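# Sort lettered boxes onto desks with matching letter plates

## Task

Every box carries a letter on its upper face, and each desk in the office has a plate on its front edge showing a letter. Move each box onto the desk whose plate matches its letter; a box whose letter appears on no plate stays where it is. The robot must not tip over or be left leaning, or the task fails. A box only counts as placed if it stays there without the robot holding or propping it at the end.

## Robot and tools

ROBOT. A Hello Robot Stretch 4 with a single arm: an omni-wheel base, a lift on a mast, an arm that extends forward from the lift, a three-joint wrist (yaw, pitch, roll) and a two-finger gripper. It is about 1.6 m tall and the base rim lies within 0.23 m of the base origin. Cameras: head_camera, head_left_camera, head_right_camera, wrist_camera.

FRAMES. Base frame: origin on the floor below the base centre, x forward, y left, z up. hand_pose is reported in this frame and marks a point between the open fingertips. With all wrist joints at 0 its axes line up with the base frame. The printed value may be slightly off. The odometry frame is the base frame as it was at scene start. base_odometry heading runs from -3.142 to 3.142, positive to the left. It counts wheel turns only, so slipping shows up as travel.

execute_actions(actions, cameras). actions is a list holding one action or none; an empty list only returns state and images. An action may carry "base", "joints" or both, plus optional "pace" and "contact_limits". Alternatively it carries only {"end_of_arm": "enable_torque"}, which switches back on any wrist or gripper motor that turned itself off. All motions in one action start together.
- base takes exactly one command. Each is an offset from where the base last measured itself, not a target position. translate_m: straight travel in metres, forward positive, -2 to 2. strafe_m: sideways travel in metres, left positive, -2 to 2. rotate_rad: turn in place in radians, counter-clockwise (left) positive, -3.2 to 3.2.
- joints is a dict of absolute joint targets keyed by name. lift_m 0 to 1.2 m. arm_m 0 to 0.55 m. wrist_yaw_rad -1.134 to 4.276: 0 points forward, positive turns left, 3.14 is folded back, and above 3.4 the arm can get in the way. wrist_pitch_rad -1.117 to 4.259: 0 is level, 1.57 points straight down. wrist_roll_rad -1.117 to 4.259: positive rolls clockwise as seen from behind the gripper. gripper_m -0.038 to 0.141 m is the fingertip gap; values below 0 press the tips together. Targets outside a joint's range are clipped, and the result reports it. Any unknown key, or any other out-of-range value, makes the whole call refused and nothing moves.
- pace: "slow", "default", "fast" or "max". Base speeds are 0.1/0.3/0.4/0.6 m/s and turning is 1/2/3/4 rad/s. When the lift is above 0.2 m these are reduced, down to 0.3 m/s and 1 rad/s at 1.2 m.
- contact_limits: {"arm_m": value} from 0 (lightest) to 0.75 (hardest); default 0.5. Lower values stop the arm sooner on contact.
- cameras: a list of names or "all"; leaving it out or passing null also means all; [] means no images. An unknown name refuses the call.
One action lasts at most 15 s. A joint left out of an action may still be pushing toward its previous target. To unfold the wrist at scene start, send lift_m 0.4 and wrist_yaw_rad 0 together.

wait(seconds): 0 to 10 s. Commands nothing new and returns the same state and images.
zoom_image(camera, region): region is [x0,y0,x1,y1] in pixels of that camera's latest full image, origin at the top left, at most 504x504. Use it to read box letters and desk plates.
read_manual(section): licence texts only.
finished_scene(scene): ends scene 1 or 2 and cannot be undone. Call it only once the boxes rest on their own. Its result gives the next scene's task.

RESULTS. base_status and joint_status: "done"; "off_target" (stopped away from target, may still be pushing); "contact_stop_at_<key>" (blocked; the part then goes slack); "limit_stop_at_<name>", including tilt above 6 degrees, which makes lift, arm and wheels slack, and own_body, meaning a self-collision; "time_out"; "torque_fault" (a wrist or gripper motor went limp; send enable_torque). If a stop is reported, later calls in the same reply are skipped. on_its_own lists uncommanded effects; its "held at" shows the target being held. lidar_m gives 12 distances in 30-degree sectors: the 1st straight ahead, then counter-clockwise (4th left, 7th behind, 10th right). "-" means nothing is seen, or something is closer than 0.25 m. It sees table tops but can miss glass and thin legs. wrist_depth_mm is a 7x7 grid of median depths, 100 to 2000 mm. turned_by_wheels vs turned_by_imu: a gap over about 0.1 rad means slip or a collision. base_tilt is in degrees. motor_effort is in percent with the peak in brackets; a clear change in gripper_m effort at a commanded gap of 0 or more indicates a firm grip. The gripper reading does not prove anything is held.

GRIPPING. Command a gap smaller than the box width. Squeezing harder draws the object toward the wrist; opening pushes it away. If the fingertips get caught on a surface, raise the lift.

AVOID. Turning or driving with more than 1 kg held and arm_m above 0.2, especially at fast or max, since the robot can tip. Strong steady pushes or pulls, particularly with the gripper high. Pressing the gripper into things, which causes torque faults. Tilted-up pitch combined with strong roll, which triggers self-collision. Loose objects may occasionally be bumped by something else.

Each tool is called after ">>>" as name(argument=value, ...) on one line, values as JSON.

## Session

>>> execute_actions(actions=[])

Scene clock: 0.00 s.
base_odometry: x=+0.000 y=+0.000 heading=+0.000 (m, m, rad; odometry frame)
turned_by_wheels: +0.000 (rad since the last result)
turned_by_imu: +0.000 (rad since the last result)
base_tilt: forward=-0.4 right=+0.3 (deg)
lidar_m: 2.16 0.89 0.73 0.72 0.83 0.72 0.72 0.82 0.96 0.94 1.06 1.78
base_status: not commanded
joint_positions: lift_m=+0.298 arm_m=+0.000 wrist_yaw_rad=+3.185 wrist_pitch_rad=-0.002 wrist_roll_rad=+0.000 gripper_m=+0.057
joint_status: not commanded
motor_effort: lift_m=+19 arm_m=+0 wrist_yaw_rad=+2 wrist_pitch_rad=-5 wrist_roll_rad=-2 gripper_m=-2 wheel_0=+0 wheel_1=+0 wheel_2=+0 (%)
hand_pose: x=-0.1214 y=+0.0749 z=+0.4770 quat_wxyz=(-0.022, +0.001, +0.000, +1.000) (m; base frame)
wrist_depth_mm: - 114 134 1708 1537 1464 1397 / - 108 135 891 1537 831 809 / - 114 136 1160 1182 1397 976 / 141 138 210 1661 1499 1464 1397 / 220 1397 1808 1661 1576 1499 1397 / 220 1366 191 1618 194 1430 1160 / 220 1025 1078 106 1118 1025 1025
pictures: head_camera, head_left_camera, head_right_camera, wrist_camera
Images, in order (width x height): head_camera 420x560, head_left_camera 420x672, head_right_camera 420x672, wrist_camera 616x392.

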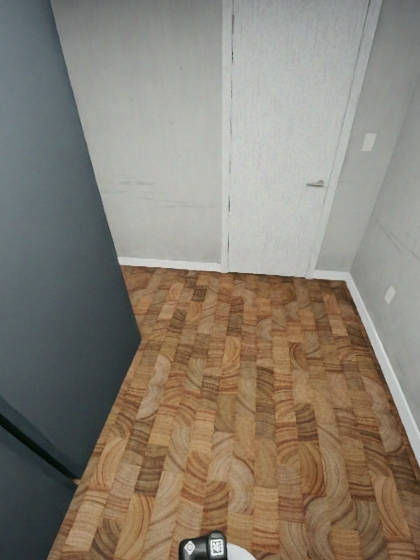

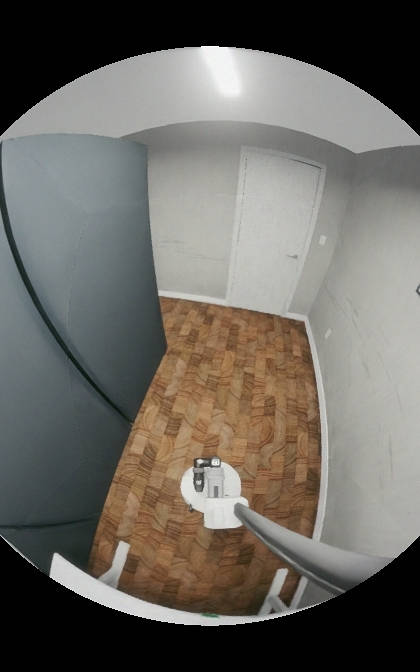

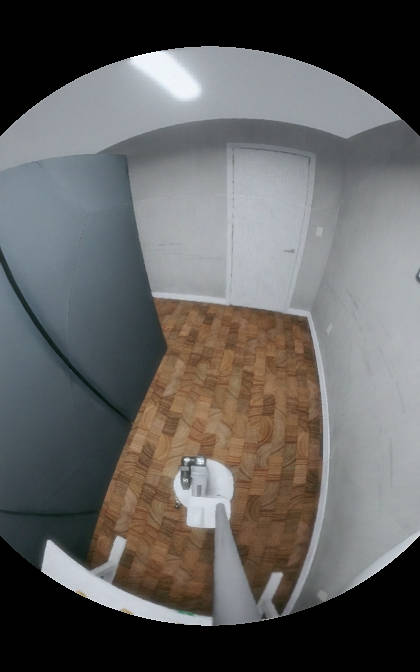

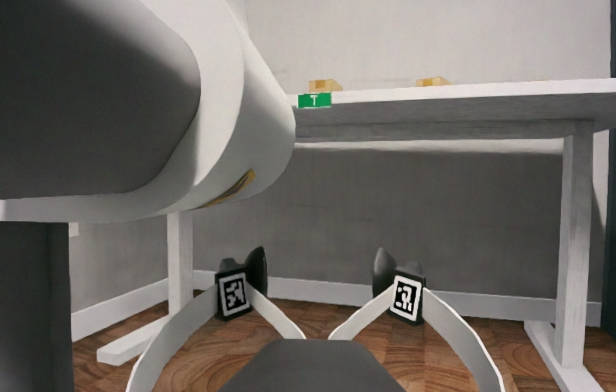

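>>> execute_actions(actions=[{"base": {"rotate_rad": 3.14}, "pace": "fast"}])

Scene clock: 3.87 s.
base_odometry: x=+0.000 y=+0.000 heading=+3.140 (m, m, rad; odometry frame)
turned_by_wheels: +3.140 (rad since the last result)
turned_by_imu: +3.155 (rad since the last result)
base_tilt: forward=-0.4 right=+0.3 (deg)
lidar_m: 0.71 0.84 0.96 0.94 1.05 1.75 2.17 0.89 0.73 0.71 0.82 0.72
base_status: done
joint_positions: lift_m=+0.298 arm_m=+0.000 wrist_yaw_rad=+3.185 wrist_pitch_rad=-0.002 wrist_roll_rad=+0.000 gripper_m=+0.057
joint_status: not commanded
motor_effort: lift_m=+19(19) arm_m=+0(1) wrist_yaw_rad=+2(2) wrist_pitch_rad=-7(5) wrist_roll_rad=-2(2) gripper_m=-4(3) wheel_0=-1(5) wheel_1=+0(11) wheel_2=+1(10) (%)
hand_pose: x=-0.1213 y=+0.0749 z=+0.4770 quat_wxyz=(-0.022, +0.001, +0.000, +1.000) (m; base frame)
wrist_depth_mm: - 114 135 - - - 1983 / - 108 135 - - - 1983 / - 114 136 - - - - / 141 139 211 - - - - / 220 1182 - - - - - / 220 1229 192 1576 194 1618 1576 / 220 1042 1098 105 1118 1025 1138
pictures: head_camera, head_left_camera, head_right_camera, wrist_camera
Images, in order (width x height): head_camera 420x560, head_left_camera 420x672, head_right_camera 420x672, wrist_camera 616x392.

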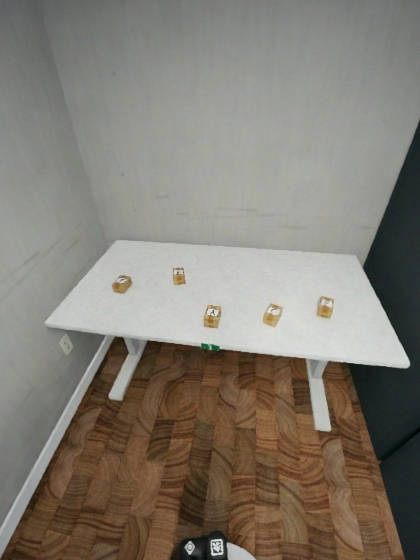

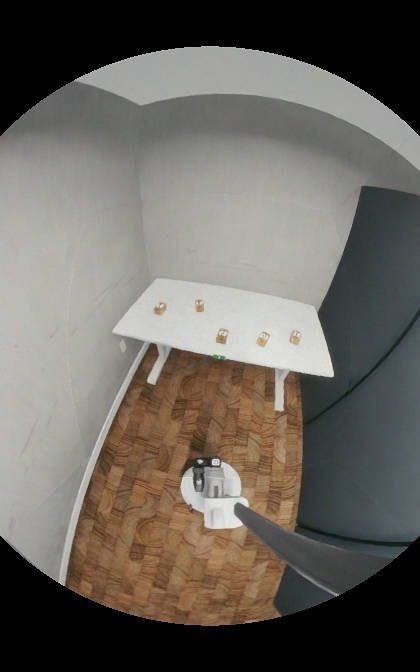

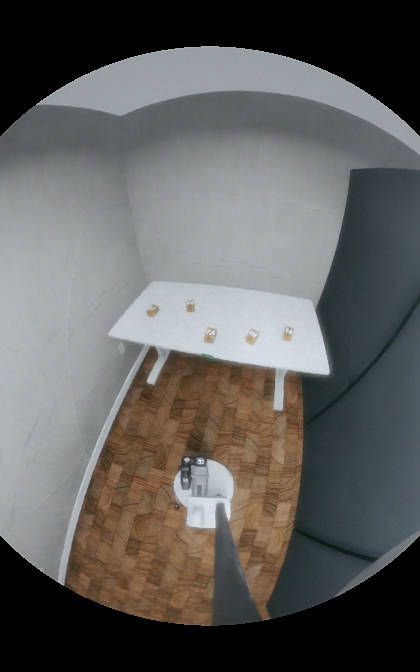

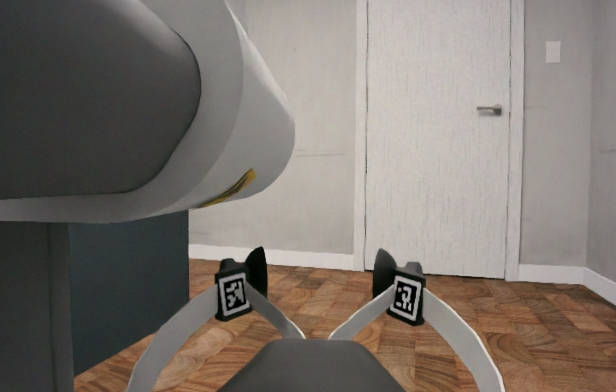

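>>> zoom_image(camera="head_camera", region=[80, 240, 380, 370])

Region (80, 240, 380, 370) of head_camera's 420x560 image, scaled by 1.680, with more detail than that image has; it fills the top 218 rows of this view, and the rest is white.

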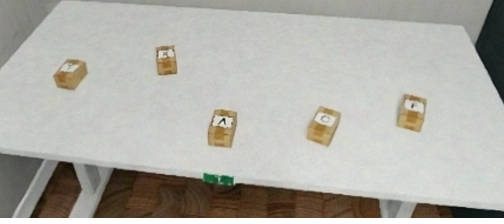

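>>> zoom_image(camera="head_camera", region=[100, 255, 240, 335])

>>> zoom_image(camera="head_camera", region=[240, 280, 360, 340])

Region (100, 255, 240, 335) of head_camera's 420x560 image, scaled by 3.600, with more detail than that image has; it fills the top 288 rows of this view, and the rest is white.

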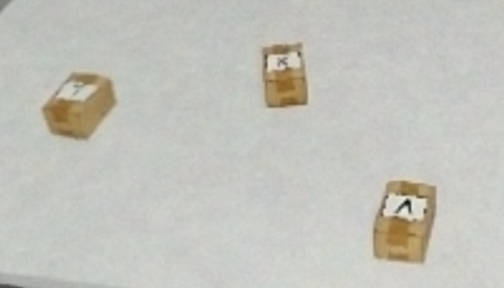

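Region (240, 280, 360, 340) of head_camera's 420x560 image, scaled by 4.200, with more detail than that image has.

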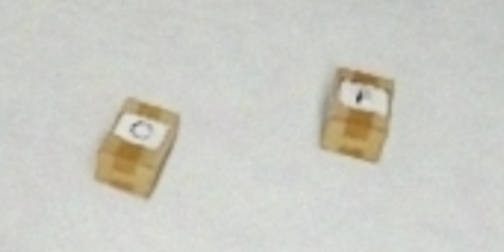

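>>> execute_actions(actions=[{"base": {"translate_m": 0.25}, "joints": {"lift_m": 0.95, "wrist_yaw_rad": 0, "wrist_pitch_rad": 0.7, "gripper_m": 0.12}, "pace": "fast"}])

Scene clock: 16.03 s.
base_odometry: x=-0.250 y=+0.000 heading=+3.140 (m, m, rad; odometry frame)
turned_by_wheels: +0.000 (rad since the last result)
turned_by_imu: +0.000 (rad since the last result)
base_tilt: forward=-0.4 right=+0.3 (deg)
lidar_m: 0.47 0.54 0.90 0.90 1.03 1.66 2.41 0.98 0.78 0.77 0.59 0.49
base_status: done
joint_positions: lift_m=+0.950 arm_m=+0.000 wrist_yaw_rad=+0.000 wrist_pitch_rad=+0.702 wrist_roll_rad=+0.000 gripper_m=+0.120
joint_status: all done
motor_effort: lift_m=+21(22) arm_m=-1(0) wrist_yaw_rad=+0(4) wrist_pitch_rad=-6(6) wrist_roll_rad=-2(2) gripper_m=-1(4) wheel_0=-1(7) wheel_1=-1(9) wheel_2=-1(11) (%)
hand_pose: x=+0.3910 y=-0.0874 z=+0.9418 quat_wxyz=(+0.939, +0.000, +0.344, +0.000) (m; base frame)
wrist_depth_mm: 1042 1098 1060 991 976 946 891 / 891 878 866 866 842 842 854 / 707 723 715 707 699 691 691 / 603 603 597 574 591 591 597 / 539 521 517 500 512 480 512 / 1182 1205 477 455 430 427 445 / 1118 1098 1098 106 1060 415 407
pictures: head_camera, head_left_camera, head_right_camera, wrist_camera
Images, in order (width x height): head_camera 420x560, head_left_camera 420x672, head_right_camera 420x672, wrist_camera 616x392.

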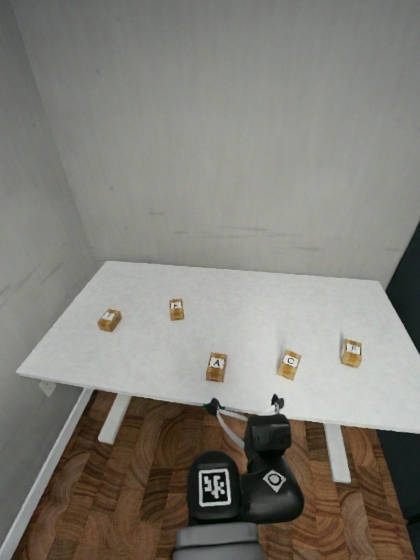

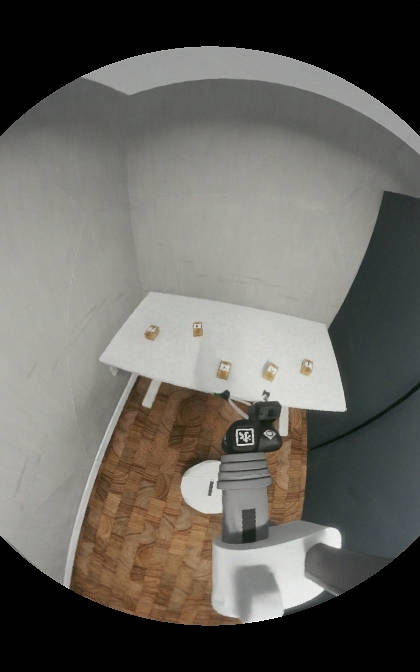

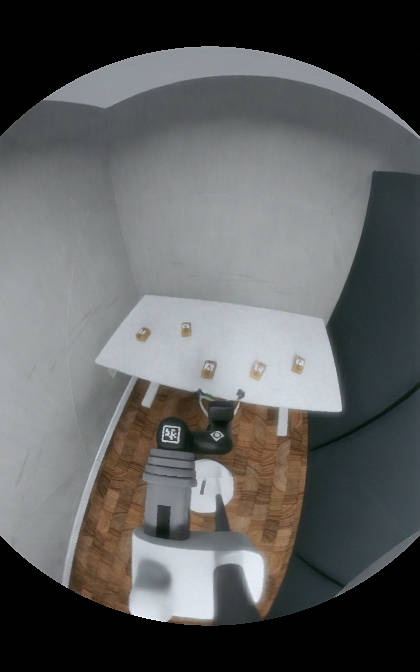

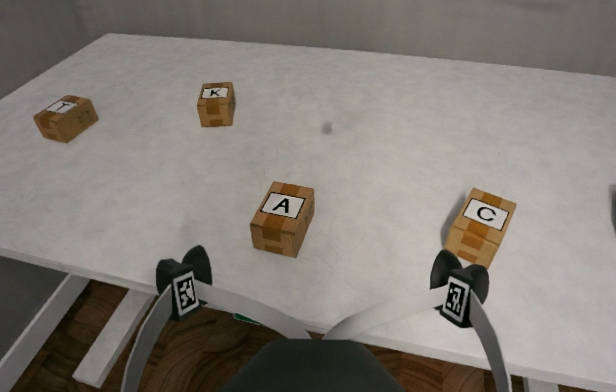

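>>> zoom_image(camera="head_camera", region=[320, 325, 390, 380])

>>> zoom_image(camera="wrist_camera", region=[20, 70, 260, 160])

Region (320, 325, 390, 380) of head_camera's 420x560 image, scaled by 7.200, with more detail than that image has; it fills the top 396 rows of this view, and the rest is white.

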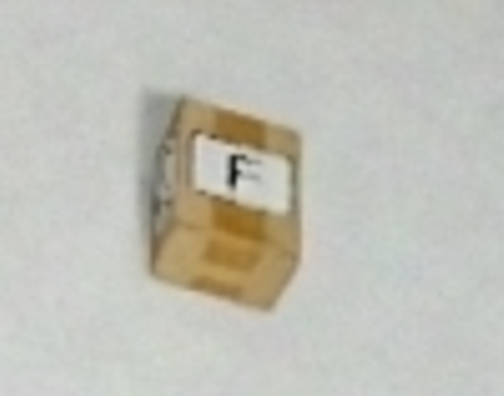

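Region (20, 70, 260, 160) of wrist_camera's 616x392 image, scaled by 2.100; it fills the top 189 rows of this view, and the rest is white.

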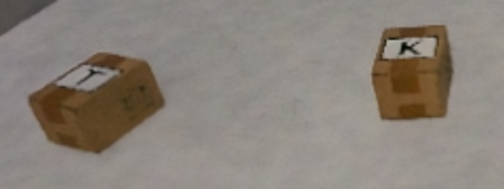

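>>> execute_actions(actions=[{"base": {"translate_m": -2.0}, "joints": {"lift_m": 0.3, "wrist_pitch_rad": 0.0, "wrist_yaw_rad": 3.14}, "pace": "max"}], cameras=[])

>>> execute_actions(actions=[{"base": {"rotate_rad": -1.72}, "pace": "fast"}])

Scene clock: 46.33 s.
base_odometry: x=+1.750 y=-0.004 heading=+3.140 (m, m, rad; odometry frame)
turned_by_wheels: +0.000 (rad since the last result)
turned_by_imu: +0.011 (rad since the last result)
base_tilt: forward=-0.4 right=+0.3 (deg)
lidar_m: 2.42 1.55 1.30 1.06 0.54 0.46 0.46 0.55 0.91 2.69 0.59 0.72
base_status: done
joint_positions: lift_m=+0.300 arm_m=+0.000 wrist_yaw_rad=+3.140 wrist_pitch_rad=+0.002 wrist_roll_rad=+0.000 gripper_m=+0.120
joint_status: all done
motor_effort: lift_m=+18(18) arm_m=+0(0) wrist_yaw_rad=+2(8) wrist_pitch_rad=-9(11) wrist_roll_rad=-2(2) gripper_m=-1(1) wheel_0=-1(5) wheel_1=+0(2) wheel_2=+1(12) (%)
hand_pose: x=-0.1177 y=+0.0879 z=+0.4777 quat_wxyz=(+0.001, -0.001, +0.000, +1.000) (m; base frame)
wrist_depth_mm: - 135 176 591 530 517 496 / - 115 138 597 535 517 496 / - 123 156 591 535 517 504 / 141 139 615 597 549 525 508 / 469 683 634 603 544 525 504 / 469 683 627 597 544 517 512 / 469 691 654 105 549 535 512
pictures: none
No camera images: the call's "cameras" was empty. Leave "cameras" out to get every camera's image.

Scene clock: 48.13 s.
base_odometry: x=+1.750 y=-0.004 heading=+1.420 (m, m, rad; odometry frame)
turned_by_wheels: -1.720 (rad since the last result)
turned_by_imu: -1.728 (rad since the last result)
base_tilt: forward=-0.4 right=+0.3 (deg)
lidar_m: 2.43 0.60 0.61 2.09 1.73 1.33 1.30 0.61 0.44 0.44 0.52 0.74
base_status: done
joint_positions: lift_m=+0.300 arm_m=+0.000 wrist_yaw_rad=+3.140 wrist_pitch_rad=+0.002 wrist_roll_rad=+0.000 gripper_m=+0.120
joint_status: not commanded
motor_effort: lift_m=+18(18) arm_m=+0(1) wrist_yaw_rad=+3(2) wrist_pitch_rad=-9(8) wrist_roll_rad=-2(2) gripper_m=+0(0) wheel_0=+0(6) wheel_1=-2(8) wheel_2=+1(8) (%)
hand_pose: x=-0.1177 y=+0.0879 z=+0.4776 quat_wxyz=(+0.001, -0.001, +0.000, +1.000) (m; base frame)
wrist_depth_mm: - 135 175 1366 1336 1336 1308 / - 115 138 1366 1397 1336 1308 / - 123 156 1366 1366 1336 1308 / 141 140 1430 1430 1397 1366 1308 / 496 976 1397 1430 1397 1308 1336 / 500 931 1308 1397 1366 1308 1366 / 488 976 1060 106 1098 1098 1160
pictures: head_camera, head_left_camera, head_right_camera, wrist_camera
Images, in order (width x height): head_camera 420x560, head_left_camera 420x672, head_right_camera 420x672, wrist_camera 616x392.

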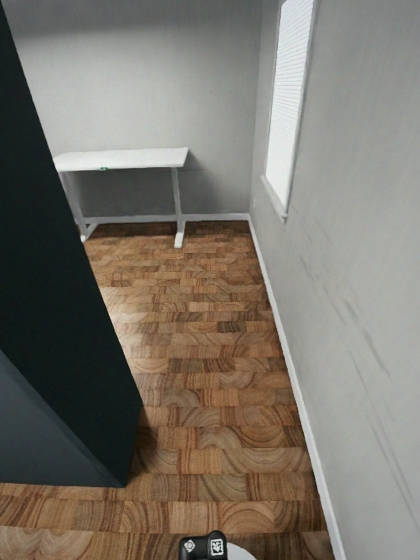

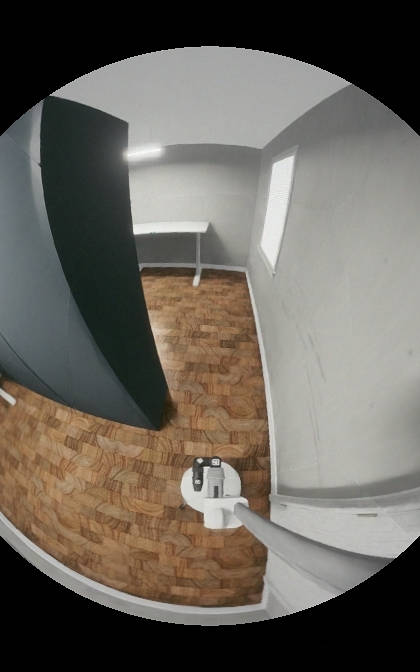

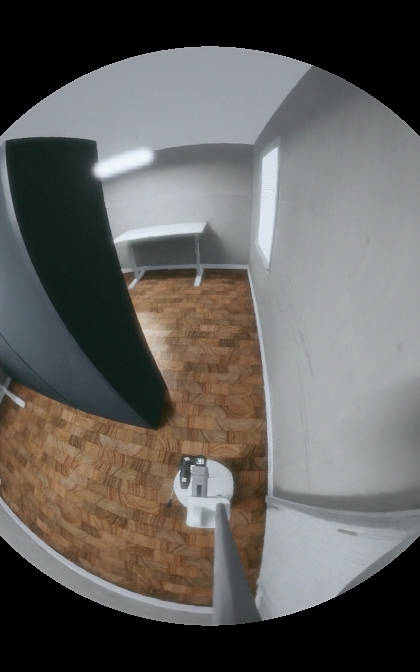

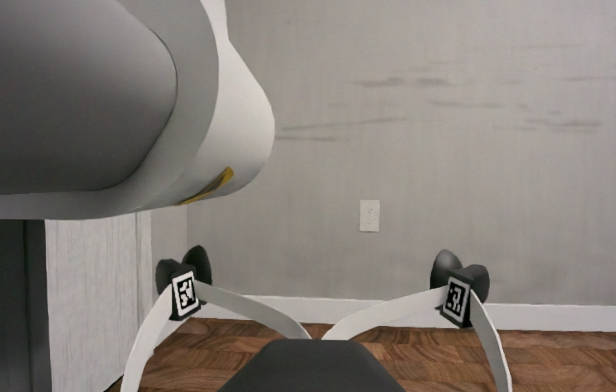

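>>> execute_actions(actions=[{"base": {"translate_m": 1.5}, "pace": "max"}], cameras=[])

>>> execute_actions(actions=[{"base": {"rotate_rad": 1.2}, "pace": "fast"}])

Scene clock: 54.60 s.
base_odometry: x=+1.975 y=+1.479 heading=+1.420 (m, m, rad; odometry frame)
turned_by_wheels: +0.000 (rad since the last result)
turned_by_imu: -0.006 (rad since the last result)
base_tilt: forward=-0.4 right=+0.3 (deg)
lidar_m: 1.19 1.23 1.76 2.04 0.82 0.72 1.83 0.77 0.56 0.56 0.57 0.81
base_status: done
joint_positions: lift_m=+0.300 arm_m=+0.000 wrist_yaw_rad=+3.140 wrist_pitch_rad=+0.002 wrist_roll_rad=+0.000 gripper_m=+0.120
joint_status: not commanded
motor_effort: lift_m=+19(19) arm_m=+0(0) wrist_yaw_rad=+2(2) wrist_pitch_rad=-9(9) wrist_roll_rad=-2(2) gripper_m=-1(1) wheel_0=-1(7) wheel_1=+0(7) wheel_2=+0(13) (%)
hand_pose: x=-0.1177 y=+0.0879 z=+0.4776 quat_wxyz=(+0.001, -0.001, +0.000, +1.000) (m; base frame)
wrist_depth_mm: - 136 174 - - 778 1060 / - 115 138 - - 778 1098 / - 123 157 - - 768 1098 / 141 139 1618 - - 788 1098 / 569 1182 - - - 759 1118 / 564 1118 1336 1537 1366 707 1098 / 559 1025 1078 106 1118 820 960
pictures: none
No camera images: the call's "cameras" was empty. Leave "cameras" out to get every camera's image.

Scene clock: 56.20 s.
base_odometry: x=+1.975 y=+1.479 heading=+2.620 (m, m, rad; odometry frame)
turned_by_wheels: +1.200 (rad since the last result)
turned_by_imu: +1.206 (rad since the last result)
base_tilt: forward=-0.4 right=+0.3 (deg)
lidar_m: 2.38 1.40 0.73 0.70 1.29 0.68 0.53 0.54 0.59 1.03 1.18 1.30
base_status: done
joint_positions: lift_m=+0.300 arm_m=+0.000 wrist_yaw_rad=+3.140 wrist_pitch_rad=+0.002 wrist_roll_rad=+0.000 gripper_m=+0.120
joint_status: not commanded
motor_effort: lift_m=+19(19) arm_m=+0(1) wrist_yaw_rad=+2(1) wrist_pitch_rad=-8(11) wrist_roll_rad=-2(2) gripper_m=+0(1) wheel_0=+0(9) wheel_1=+1(8) wheel_2=+1(8) (%)
hand_pose: x=-0.1177 y=+0.0879 z=+0.4776 quat_wxyz=(+0.001, -0.001, +0.000, +1.000) (m; base frame)
wrist_depth_mm: - 136 175 732 778 831 891 / - 115 138 723 778 842 904 / - 123 157 732 778 854 917 / 140 140 668 732 788 854 917 / 427 654 699 741 798 854 917 / 430 647 691 741 798 831 931 / 427 661 699 105 820 866 917
pictures: head_camera, head_left_camera, head_right_camera, wrist_camera
Images, in order (width x height): head_camera 420x560, head_left_camera 420x672, head_right_camera 420x672, wrist_camera 616x392.

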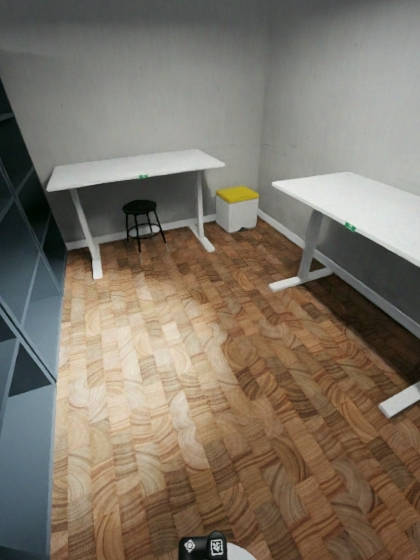

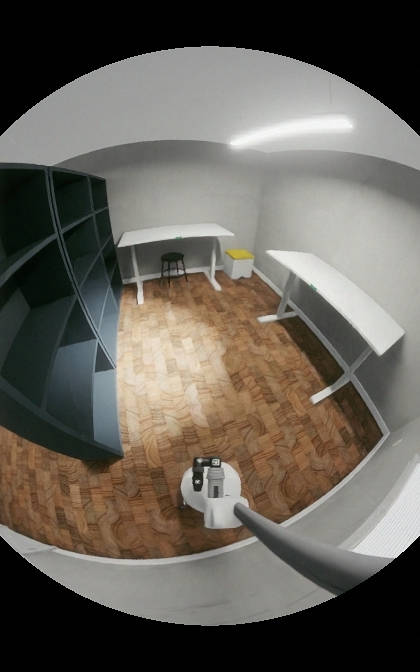

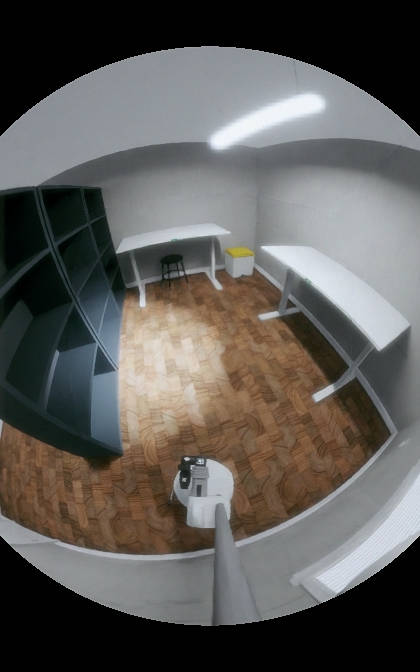

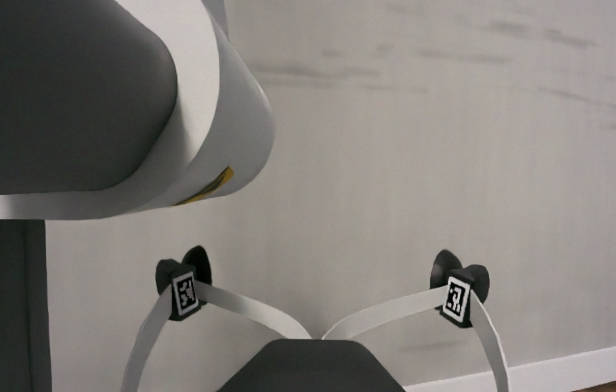

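>>> zoom_image(camera="head_camera", region=[330, 210, 370, 245])

>>> zoom_image(camera="head_camera", region=[125, 165, 165, 190])

Region (330, 210, 370, 245) of head_camera's 420x560 image, scaled by 12.600, with more detail than that image has; it fills the top 441 rows of this view, and the rest is white.

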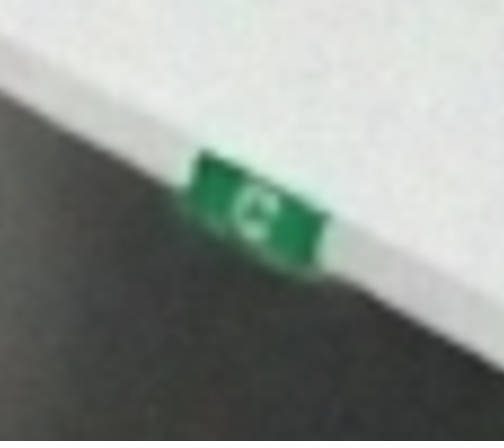

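Region (125, 165, 165, 190) of head_camera's 420x560 image, scaled by 12.600, with more detail than that image has; it fills the top 315 rows of this view, and the rest is white.

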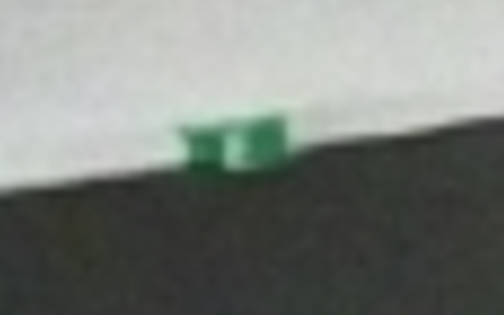

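>>> execute_actions(actions=[{"base": {"rotate_rad": 0.37}, "pace": "fast"}], cameras=["head_camera"])

>>> zoom_image(camera="head_camera", region=[180, 150, 300, 210])

Scene clock: 76.77 s.
base_odometry: x=+1.975 y=+1.479 heading=+2.990 (m, m, rad; odometry frame)
turned_by_wheels: +0.370 (rad since the last result)
turned_by_imu: +0.373 (rad since the last result)
base_tilt: forward=-0.4 right=+0.3 (deg)
lidar_m: 2.06 0.82 0.71 1.87 0.77 0.56 0.54 0.57 0.79 1.20 1.22 1.74
base_status: done
joint_positions: lift_m=+0.300 arm_m=+0.000 wrist_yaw_rad=+3.140 wrist_pitch_rad=+0.002 wrist_roll_rad=+0.000 gripper_m=+0.120
joint_status: not commanded
motor_effort: lift_m=+19(19) arm_m=-1(0) wrist_yaw_rad=+2(1) wrist_pitch_rad=-5(9) wrist_roll_rad=-2(2) gripper_m=-2(0) wheel_0=+0(7) wheel_1=+1(10) wheel_2=+2(7) (%)
hand_pose: x=-0.1177 y=+0.0879 z=+0.4776 quat_wxyz=(+0.001, -0.001, +0.000, +1.000) (m; base frame)
wrist_depth_mm: - 136 175 668 668 647 634 / - 115 138 668 661 654 640 / - 123 156 683 668 661 640 / 141 139 683 683 668 661 654 / 477 715 691 683 676 654 647 / 480 715 707 691 676 654 654 / 484 715 707 105 683 676 661
pictures: head_camera
Images, in order (width x height): head_camera 420x560.

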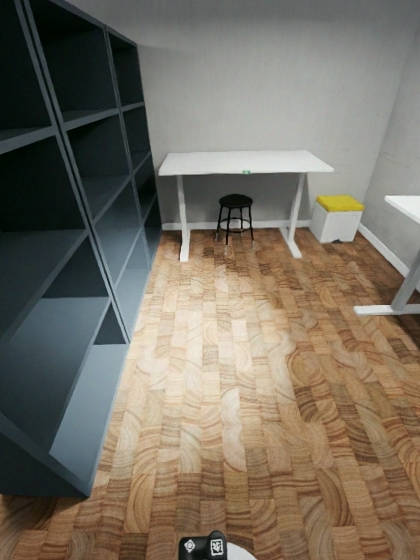

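Region (180, 150, 300, 210) of head_camera's 420x560 image, scaled by 4.200, with more detail than that image has.

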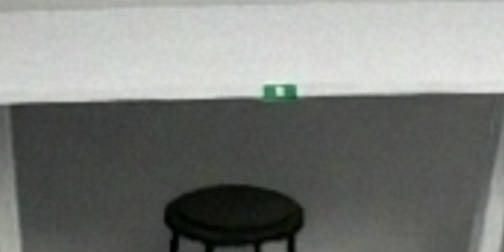

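>>> execute_actions(actions=[{"base": {"strafe_m": 1.74}, "pace": "max"}], cameras=["head_camera"])

Scene clock: 88.13 s.
base_odometry: x=+1.713 y=-0.241 heading=+2.990 (m, m, rad; odometry frame)
turned_by_wheels: +0.000 (rad since the last result)
turned_by_imu: +0.007 (rad since the last result)
base_tilt: forward=-0.4 right=+0.3 (deg)
lidar_m: 2.42 1.42 1.07 1.03 0.64 0.46 0.44 0.50 0.74 2.37 0.80 0.98
base_status: done
joint_positions: lift_m=+0.300 arm_m=+0.000 wrist_yaw_rad=+3.140 wrist_pitch_rad=+0.002 wrist_roll_rad=+0.000 gripper_m=+0.120
joint_status: not commanded
motor_effort: lift_m=+19(19) arm_m=+0(0) wrist_yaw_rad=+2(1) wrist_pitch_rad=-6(9) wrist_roll_rad=-2(2) gripper_m=-1(0) wheel_0=+0(13) wheel_1=+0(13) wheel_2=+1(1) (%)
hand_pose: x=-0.1177 y=+0.0879 z=+0.4776 quat_wxyz=(+0.001, -0.001, +0.000, +1.000) (m; base frame)
wrist_depth_mm: - 136 175 574 554 554 539 / - 115 138 580 559 554 539 / - 123 156 574 569 559 544 / 141 140 585 580 574 559 549 / 433 640 591 585 569 559 549 / 436 634 585 585 574 564 554 / 442 640 597 106 580 569 554
pictures: head_camera
Images, in order (width x height): head_camera 420x560.

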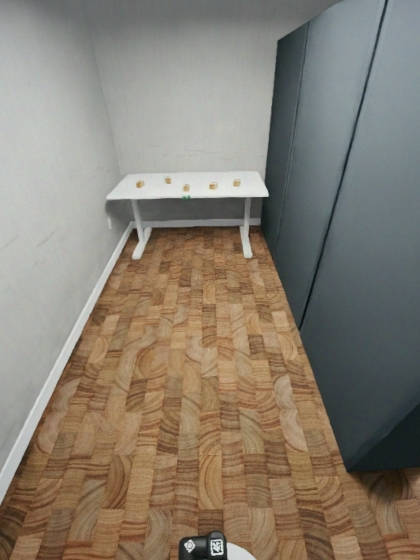

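>>> execute_actions(actions=[{"base": {"translate_m": 1.95}, "joints": {"lift_m": 0.85, "wrist_yaw_rad": 0.0, "wrist_pitch_rad": 0.5, "gripper_m": 0.13}, "pace": "max"}], cameras=["head_camera", "wrist_camera"])

Scene clock: 96.03 s.
base_odometry: x=-0.215 y=+0.053 heading=+2.990 (m, m, rad; odometry frame)
turned_by_wheels: +0.000 (rad since the last result)
turned_by_imu: -0.008 (rad since the last result)
base_tilt: forward=-0.4 right=+0.3 (deg)
lidar_m: 0.48 0.50 0.76 0.95 1.01 1.44 2.39 0.98 0.73 0.71 0.66 0.51
base_status: done
joint_positions: lift_m=+0.850 arm_m=+0.000 wrist_yaw_rad=+0.000 wrist_pitch_rad=+0.502 wrist_roll_rad=+0.000 gripper_m=+0.130
joint_status: all done
motor_effort: lift_m=+21(27) arm_m=+0(0) wrist_yaw_rad=+1(6) wrist_pitch_rad=-4(7) wrist_roll_rad=-2(2) gripper_m=+0(1) wheel_0=-2(6) wheel_1=-1(7) wheel_2=-1(13) (%)
hand_pose: x=+0.4236 y=-0.0874 z=+0.8893 quat_wxyz=(+0.969, +0.000, +0.248, +0.000) (m; base frame)
wrist_depth_mm: 1025 1008 991 976 976 960 931 / 1078 1118 1060 1042 1025 1008 991 / 831 778 820 798 809 798 809 / 621 621 615 621 615 585 574 / 504 462 488 480 473 492 492 / 424 410 399 418 394 210 413 / 1138 1098 1098 105 379 370 366
pictures: head_camera, wrist_camera
Images, in order (width x height): head_camera 420x560, wrist_camera 616x392.

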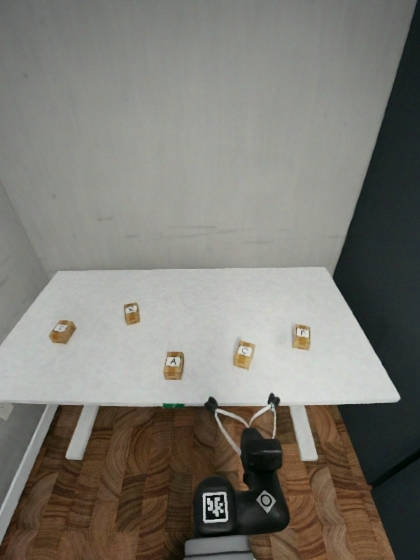

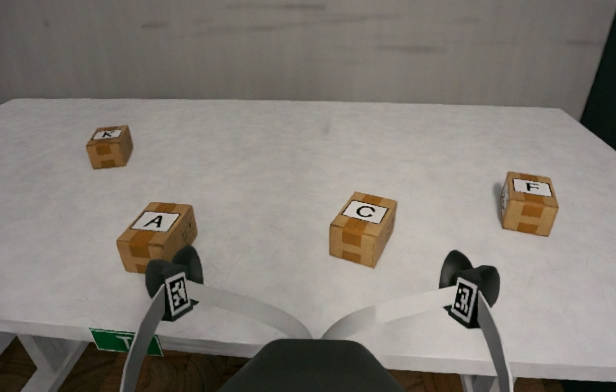

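>>> execute_actions(actions=[{"joints": {"arm_m": 0.28, "wrist_yaw_rad": -0.3, "lift_m": 0.82}, "pace": "fast"}], cameras=["head_camera", "wrist_camera"])

Scene clock: 103.77 s.
base_odometry: x=-0.215 y=+0.053 heading=+2.990 (m, m, rad; odometry frame)
turned_by_wheels: +0.000 (rad since the last result)
turned_by_imu: +0.001 (rad since the last result)
base_tilt: forward=-0.5 right=+0.3 (deg)
lidar_m: 0.48 0.53 0.76 0.96 1.01 1.42 2.39 1.00 0.74 0.70 0.66 0.49
base_status: not commanded
joint_positions: lift_m=+0.820 arm_m=+0.278 wrist_yaw_rad=-0.300 wrist_pitch_rad=+0.502 wrist_roll_rad=+0.000 gripper_m=+0.130
joint_status: all done
motor_effort: lift_m=+17(23) arm_m=+8(8) wrist_yaw_rad=+1(4) wrist_pitch_rad=-7(7) wrist_roll_rad=-2(2) gripper_m=-1(0) wheel_0=-2(2) wheel_1=-1(1) wheel_2=-1(1) (%)
hand_pose: x=+0.6652 y=-0.1582 z=+0.8597 quat_wxyz=(+0.958, +0.037, +0.245, -0.145) (m; base frame)
wrist_depth_mm: 676 699 732 768 820 842 741 / 715 759 788 831 878 904 759 / 741 741 732 723 723 715 750 / 564 564 564 559 554 549 554 / 459 462 452 452 452 387 430 / 382 370 359 379 357 209 349 / 332 330 327 105 327 324 329
pictures: head_camera, wrist_camera
Images, in order (width x height): head_camera 420x560, wrist_camera 616x392.

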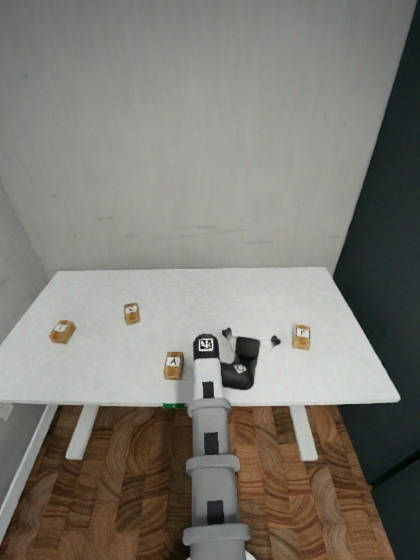

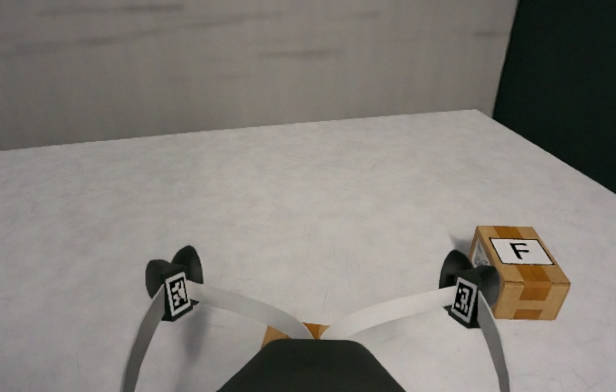

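>>> execute_actions(actions=[{"joints": {"lift_m": 0.74}}], cameras=["head_camera", "wrist_camera"])

Scene clock: 112.03 s.
base_odometry: x=-0.215 y=+0.053 heading=+2.990 (m, m, rad; odometry frame)
turned_by_wheels: +0.000 (rad since the last result)
turned_by_imu: +0.001 (rad since the last result)
base_tilt: forward=-0.4 right=+0.3 (deg)
lidar_m: 0.49 0.52 0.74 0.95 1.04 1.43 2.39 1.02 0.73 0.72 0.67 0.50
base_status: not commanded
joint_positions: lift_m=+0.740 arm_m=+0.278 wrist_yaw_rad=-0.300 wrist_pitch_rad=+0.502 wrist_roll_rad=+0.000 gripper_m=+0.130
joint_status: all done
motor_effort: lift_m=+17(17) arm_m=+9(8) wrist_yaw_rad=+1(1) wrist_pitch_rad=-6(6) wrist_roll_rad=-2(2) gripper_m=+1(1) wheel_0=-2(1) wheel_1=-1(1) wheel_2=-1(1) (%)
hand_pose: x=+0.6652 y=-0.1582 z=+0.7797 quat_wxyz=(+0.958, +0.037, +0.245, -0.145) (m; base frame)
wrist_depth_mm: 683 715 732 778 798 842 732 / 707 732 768 798 750 759 750 / 544 544 535 535 530 525 525 / 413 413 407 410 404 368 307 / 334 334 330 253 329 319 312 / 278 270 206 213 259 209 273 / 241 238 233 105 237 236 237
pictures: head_camera, wrist_camera
Images, in order (width x height): head_camera 420x560, wrist_camera 616x392.

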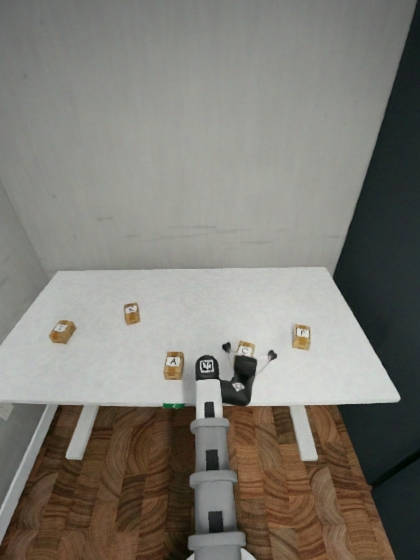

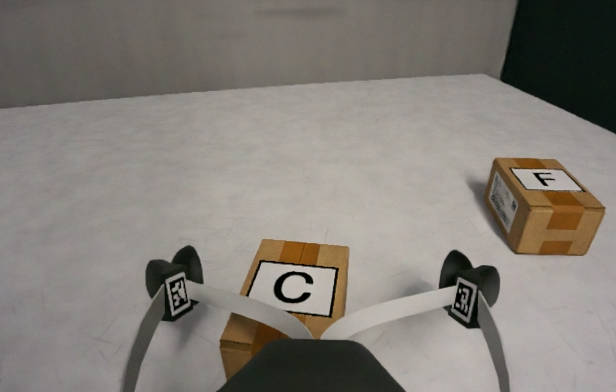

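>>> execute_actions(actions=[{"base": {"strafe_m": 0.02}, "joints": {"arm_m": 0.256, "gripper_m": 0.11}}], cameras=["wrist_camera"])

>>> execute_actions(actions=[{"joints": {"lift_m": 0.722}, "pace": "slow"}], cameras=["head_camera", "wrist_camera"])

Scene clock: 126.17 s.
base_odometry: x=-0.218 y=+0.034 heading=+2.990 (m, m, rad; odometry frame)
turned_by_wheels: +0.000 (rad since the last result)
turned_by_imu: +0.001 (rad since the last result)
base_tilt: forward=-0.4 right=+0.3 (deg)
lidar_m: 0.47 0.53 0.78 0.94 1.00 1.40 2.40 1.03 0.76 0.72 0.66 0.50
base_status: done
joint_positions: lift_m=+0.740 arm_m=+0.258 wrist_yaw_rad=-0.300 wrist_pitch_rad=+0.502 wrist_roll_rad=+0.000 gripper_m=+0.110
joint_status: all done
motor_effort: lift_m=+17(17) arm_m=-9(9) wrist_yaw_rad=+2(1) wrist_pitch_rad=-8(7) wrist_roll_rad=-2(2) gripper_m=+0(1) wheel_0=+1(7) wheel_1=+0(3) wheel_2=-1(2) (%)
hand_pose: x=+0.6442 y=-0.1583 z=+0.7797 quat_wxyz=(+0.958, +0.037, +0.245, -0.145) (m; base frame)
wrist_depth_mm: 699 732 759 788 831 854 759 / 732 750 788 759 759 759 750 / 544 544 535 535 525 525 521 / 415 413 410 407 404 387 322 / 332 332 332 254 317 327 327 / 279 278 216 216 227 258 274 / 242 236 239 105 238 233 238
pictures: wrist_camera
Images, in order (width x height): wrist_camera 616x392.

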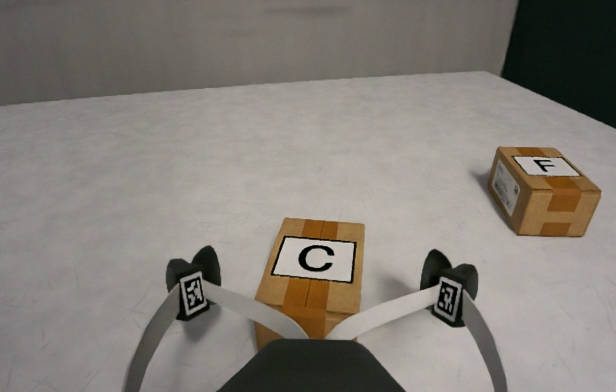

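Scene clock: 127.07 s.
base_odometry: x=-0.218 y=+0.034 heading=+2.990 (m, m, rad; odometry frame)
turned_by_wheels: +0.000 (rad since the last result)
turned_by_imu: +0.000 (rad since the last result)
base_tilt: forward=-0.4 right=+0.3 (deg)
lidar_m: 0.51 0.53 0.77 0.93 1.01 1.41 2.41 1.05 0.77 0.73 0.66 0.51
base_status: not commanded
joint_positions: lift_m=+0.722 arm_m=+0.258 wrist_yaw_rad=-0.300 wrist_pitch_rad=+0.502 wrist_roll_rad=+0.000 gripper_m=+0.110
joint_status: all done
motor_effort: lift_m=+17(10) arm_m=-9(9) wrist_yaw_rad=+1(2) wrist_pitch_rad=-3(5) wrist_roll_rad=-2(2) gripper_m=+0(0) wheel_0=+1(1) wheel_1=+0(0) wheel_2=-1(1) (%)
hand_pose: x=+0.6442 y=-0.1583 z=+0.7617 quat_wxyz=(+0.958, +0.037, +0.245, -0.145) (m; base frame)
wrist_depth_mm: 691 741 759 788 831 866 750 / 715 741 707 707 691 683 723 / 500 492 492 484 480 480 421 / 379 377 375 373 373 364 320 / 304 306 304 225 291 300 297 / 255 256 208 205 212 236 249 / 221 216 220 105 218 213 220
pictures: head_camera, wrist_camera
Images, in order (width x height): head_camera 420x560, wrist_camera 616x392.

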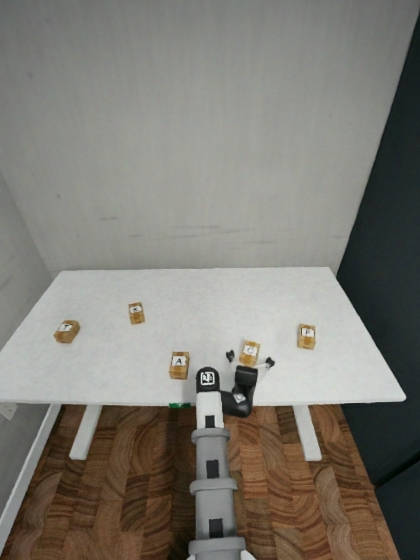

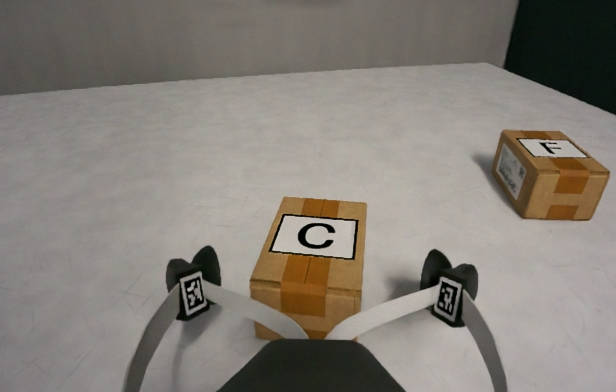

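>>> execute_actions(actions=[{"joints": {"gripper_m": 0.02}}], cameras=["wrist_camera"])

>>> execute_actions(actions=[{"joints": {"lift_m": 0.8}}], cameras=["head_camera", "wrist_camera"])

Scene clock: 131.47 s.
base_odometry: x=-0.218 y=+0.034 heading=+2.990 (m, m, rad; odometry frame)
turned_by_wheels: +0.000 (rad since the last result)
turned_by_imu: +0.001 (rad since the last result)
base_tilt: forward=-0.4 right=+0.3 (deg)
lidar_m: 0.49 0.52 0.76 0.93 0.99 1.39 2.39 1.03 0.76 0.73 0.67 0.50
base_status: not commanded
joint_positions: lift_m=+0.722 arm_m=+0.258 wrist_yaw_rad=-0.300 wrist_pitch_rad=+0.502 wrist_roll_rad=+0.000 gripper_m=+0.020
joint_status: all done
motor_effort: lift_m=+16(16) arm_m=-9(9) wrist_yaw_rad=+2(1) wrist_pitch_rad=-7(7) wrist_roll_rad=-2(2) gripper_m=-20(18) wheel_0=+1(1) wheel_1=+0(0) wheel_2=-1(1) (%)
hand_pose: x=+0.6442 y=-0.1582 z=+0.7615 quat_wxyz=(+0.958, +0.037, +0.246, -0.145) (m; base frame)
wrist_depth_mm: 699 723 750 788 820 854 759 / 707 707 699 699 691 691 723 / 496 492 484 480 484 480 355 / 377 375 373 370 368 362 319 / 304 303 303 217 290 297 297 / 255 254 190 195 191 242 250 / 220 212 219 106 217 210 220
pictures: wrist_camera
Images, in order (width x height): wrist_camera 616x392.

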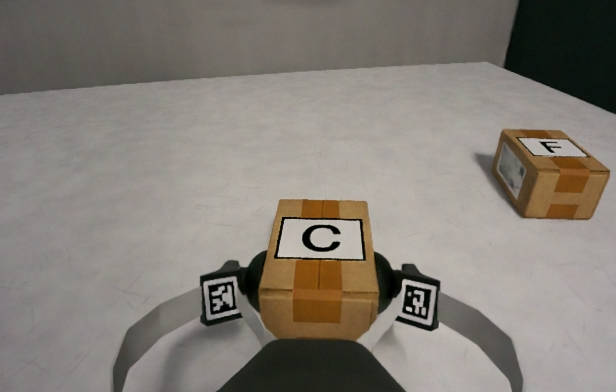

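Scene clock: 132.77 s.
base_odometry: x=-0.218 y=+0.034 heading=+2.990 (m, m, rad; odometry frame)
turned_by_wheels: +0.000 (rad since the last result)
turned_by_imu: +0.000 (rad since the last result)
base_tilt: forward=-0.4 right=+0.3 (deg)
lidar_m: 0.48 0.53 0.76 0.94 1.00 1.38 2.38 1.02 0.76 0.72 0.68 0.49
base_status: not commanded
joint_positions: lift_m=+0.800 arm_m=+0.258 wrist_yaw_rad=-0.300 wrist_pitch_rad=+0.503 wrist_roll_rad=+0.000 gripper_m=+0.020
joint_status: all done
motor_effort: lift_m=+22(25) arm_m=-9(9) wrist_yaw_rad=+2(2) wrist_pitch_rad=-8(8) wrist_roll_rad=-2(2) gripper_m=-19(20) wheel_0=+1(1) wheel_1=+0(0) wheel_2=-1(1) (%)
hand_pose: x=+0.6441 y=-0.1582 z=+0.8390 quat_wxyz=(+0.958, +0.037, +0.246, -0.145) (m; base frame)
wrist_depth_mm: 683 723 759 798 820 854 750 / 741 778 809 842 891 917 778 / 691 691 691 676 676 668 715 / 525 521 521 521 517 517 512 / 424 421 424 216 407 387 359 / 353 353 190 195 191 338 347 / 309 297 306 105 301 293 304
pictures: head_camera, wrist_camera
Images, in order (width x height): head_camera 420x560, wrist_camera 616x392.

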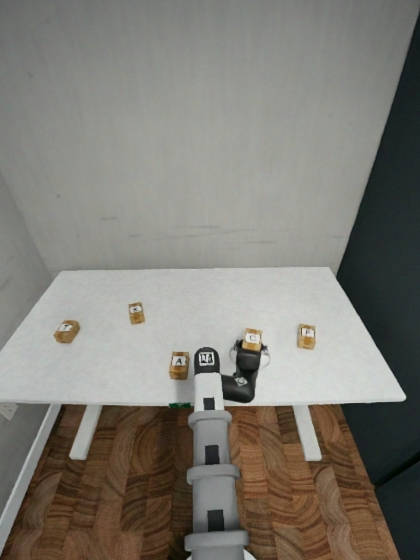

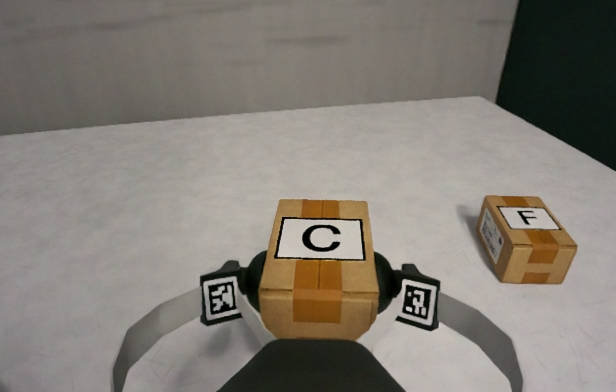

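>>> execute_actions(actions=[{"base": {"translate_m": -1.93}, "joints": {"arm_m": 0.0, "wrist_yaw_rad": 0.0}, "pace": "max"}], cameras=[])

>>> execute_actions(actions=[{"base": {"rotate_rad": -1.57}, "joints": {"lift_m": 0.35}, "pace": "fast"}], cameras=["head_camera", "wrist_camera"])

Scene clock: 146.77 s.
base_odometry: x=+1.690 y=-0.258 heading=+2.990 (m, m, rad; odometry frame)
turned_by_wheels: +0.000 (rad since the last result)
turned_by_imu: +0.011 (rad since the last result)
base_tilt: forward=-0.4 right=+0.3 (deg)
lidar_m: 2.40 1.40 1.06 1.02 0.64 0.47 0.47 0.50 0.78 2.42 0.78 0.99
base_status: done
joint_positions: lift_m=+0.800 arm_m=+0.002 wrist_yaw_rad=+0.000 wrist_pitch_rad=+0.503 wrist_roll_rad=+0.000 gripper_m=+0.020
joint_status: all done
motor_effort: lift_m=+20(22) arm_m=-9(10) wrist_yaw_rad=+2(7) wrist_pitch_rad=-9(14) wrist_roll_rad=-2(2) gripper_m=-19(19) wheel_0=+2(5) wheel_1=+1(1) wheel_2=-1(10) (%)
hand_pose: x=+0.4252 y=-0.0874 z=+0.8391 quat_wxyz=(+0.969, +0.000, +0.249, +0.000) (m; base frame)
wrist_depth_mm: 1430 - - - - 1618 1078 / 1430 - - - - 1618 1042 / 1499 - - - - 1576 1025 / 1464 1863 1808 1863 1808 1618 1025 / 1397 1499 1537 216 1464 1430 1025 / 1281 1281 189 195 190 1229 1025 / 1118 1078 1118 106 1078 1060 1008
pictures: none
No camera images: the call's "cameras" was empty. Leave "cameras" out to get every camera's image.

Scene clock: 148.97 s.
base_odometry: x=+1.690 y=-0.258 heading=+1.420 (m, m, rad; odometry frame)
turned_by_wheels: -1.570 (rad since the last result)
turned_by_imu: -1.577 (rad since the last result)
base_tilt: forward=-0.4 right=+0.3 (deg)
lidar_m: 2.46 0.80 1.00 2.42 1.38 1.06 1.02 0.66 0.49 0.45 0.50 0.75
base_status: done
joint_positions: lift_m=+0.350 arm_m=+0.002 wrist_yaw_rad=+0.000 wrist_pitch_rad=+0.503 wrist_roll_rad=+0.000 gripper_m=+0.020
joint_status: all done
motor_effort: lift_m=+17(23) arm_m=-9(8) wrist_yaw_rad=+2(1) wrist_pitch_rad=-9(10) wrist_roll_rad=-2(2) gripper_m=-19(19) wheel_0=+1(7) wheel_1=+1(8) wheel_2=-1(6) (%)
hand_pose: x=+0.4252 y=-0.0874 z=+0.3893 quat_wxyz=(+0.969, +0.000, +0.249, +0.000) (m; base frame)
wrist_depth_mm: 661 - - - - 1255 788 / 668 1756 1983 1921 1863 1205 788 / 676 931 1336 1336 1336 1182 778 / 668 946 1025 1008 1042 991 778 / 683 842 842 217 798 820 732 / 676 707 190 195 190 676 668 / 621 591 609 105 603 580 603
pictures: head_camera, wrist_camera
Images, in order (width x height): head_camera 420x560, wrist_camera 616x392.

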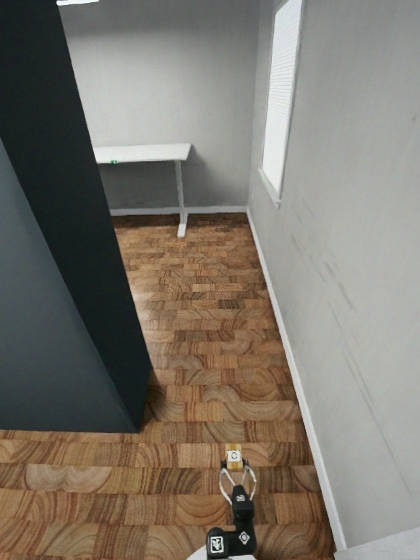

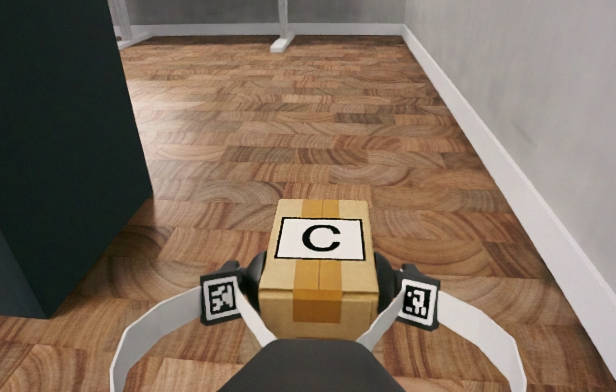

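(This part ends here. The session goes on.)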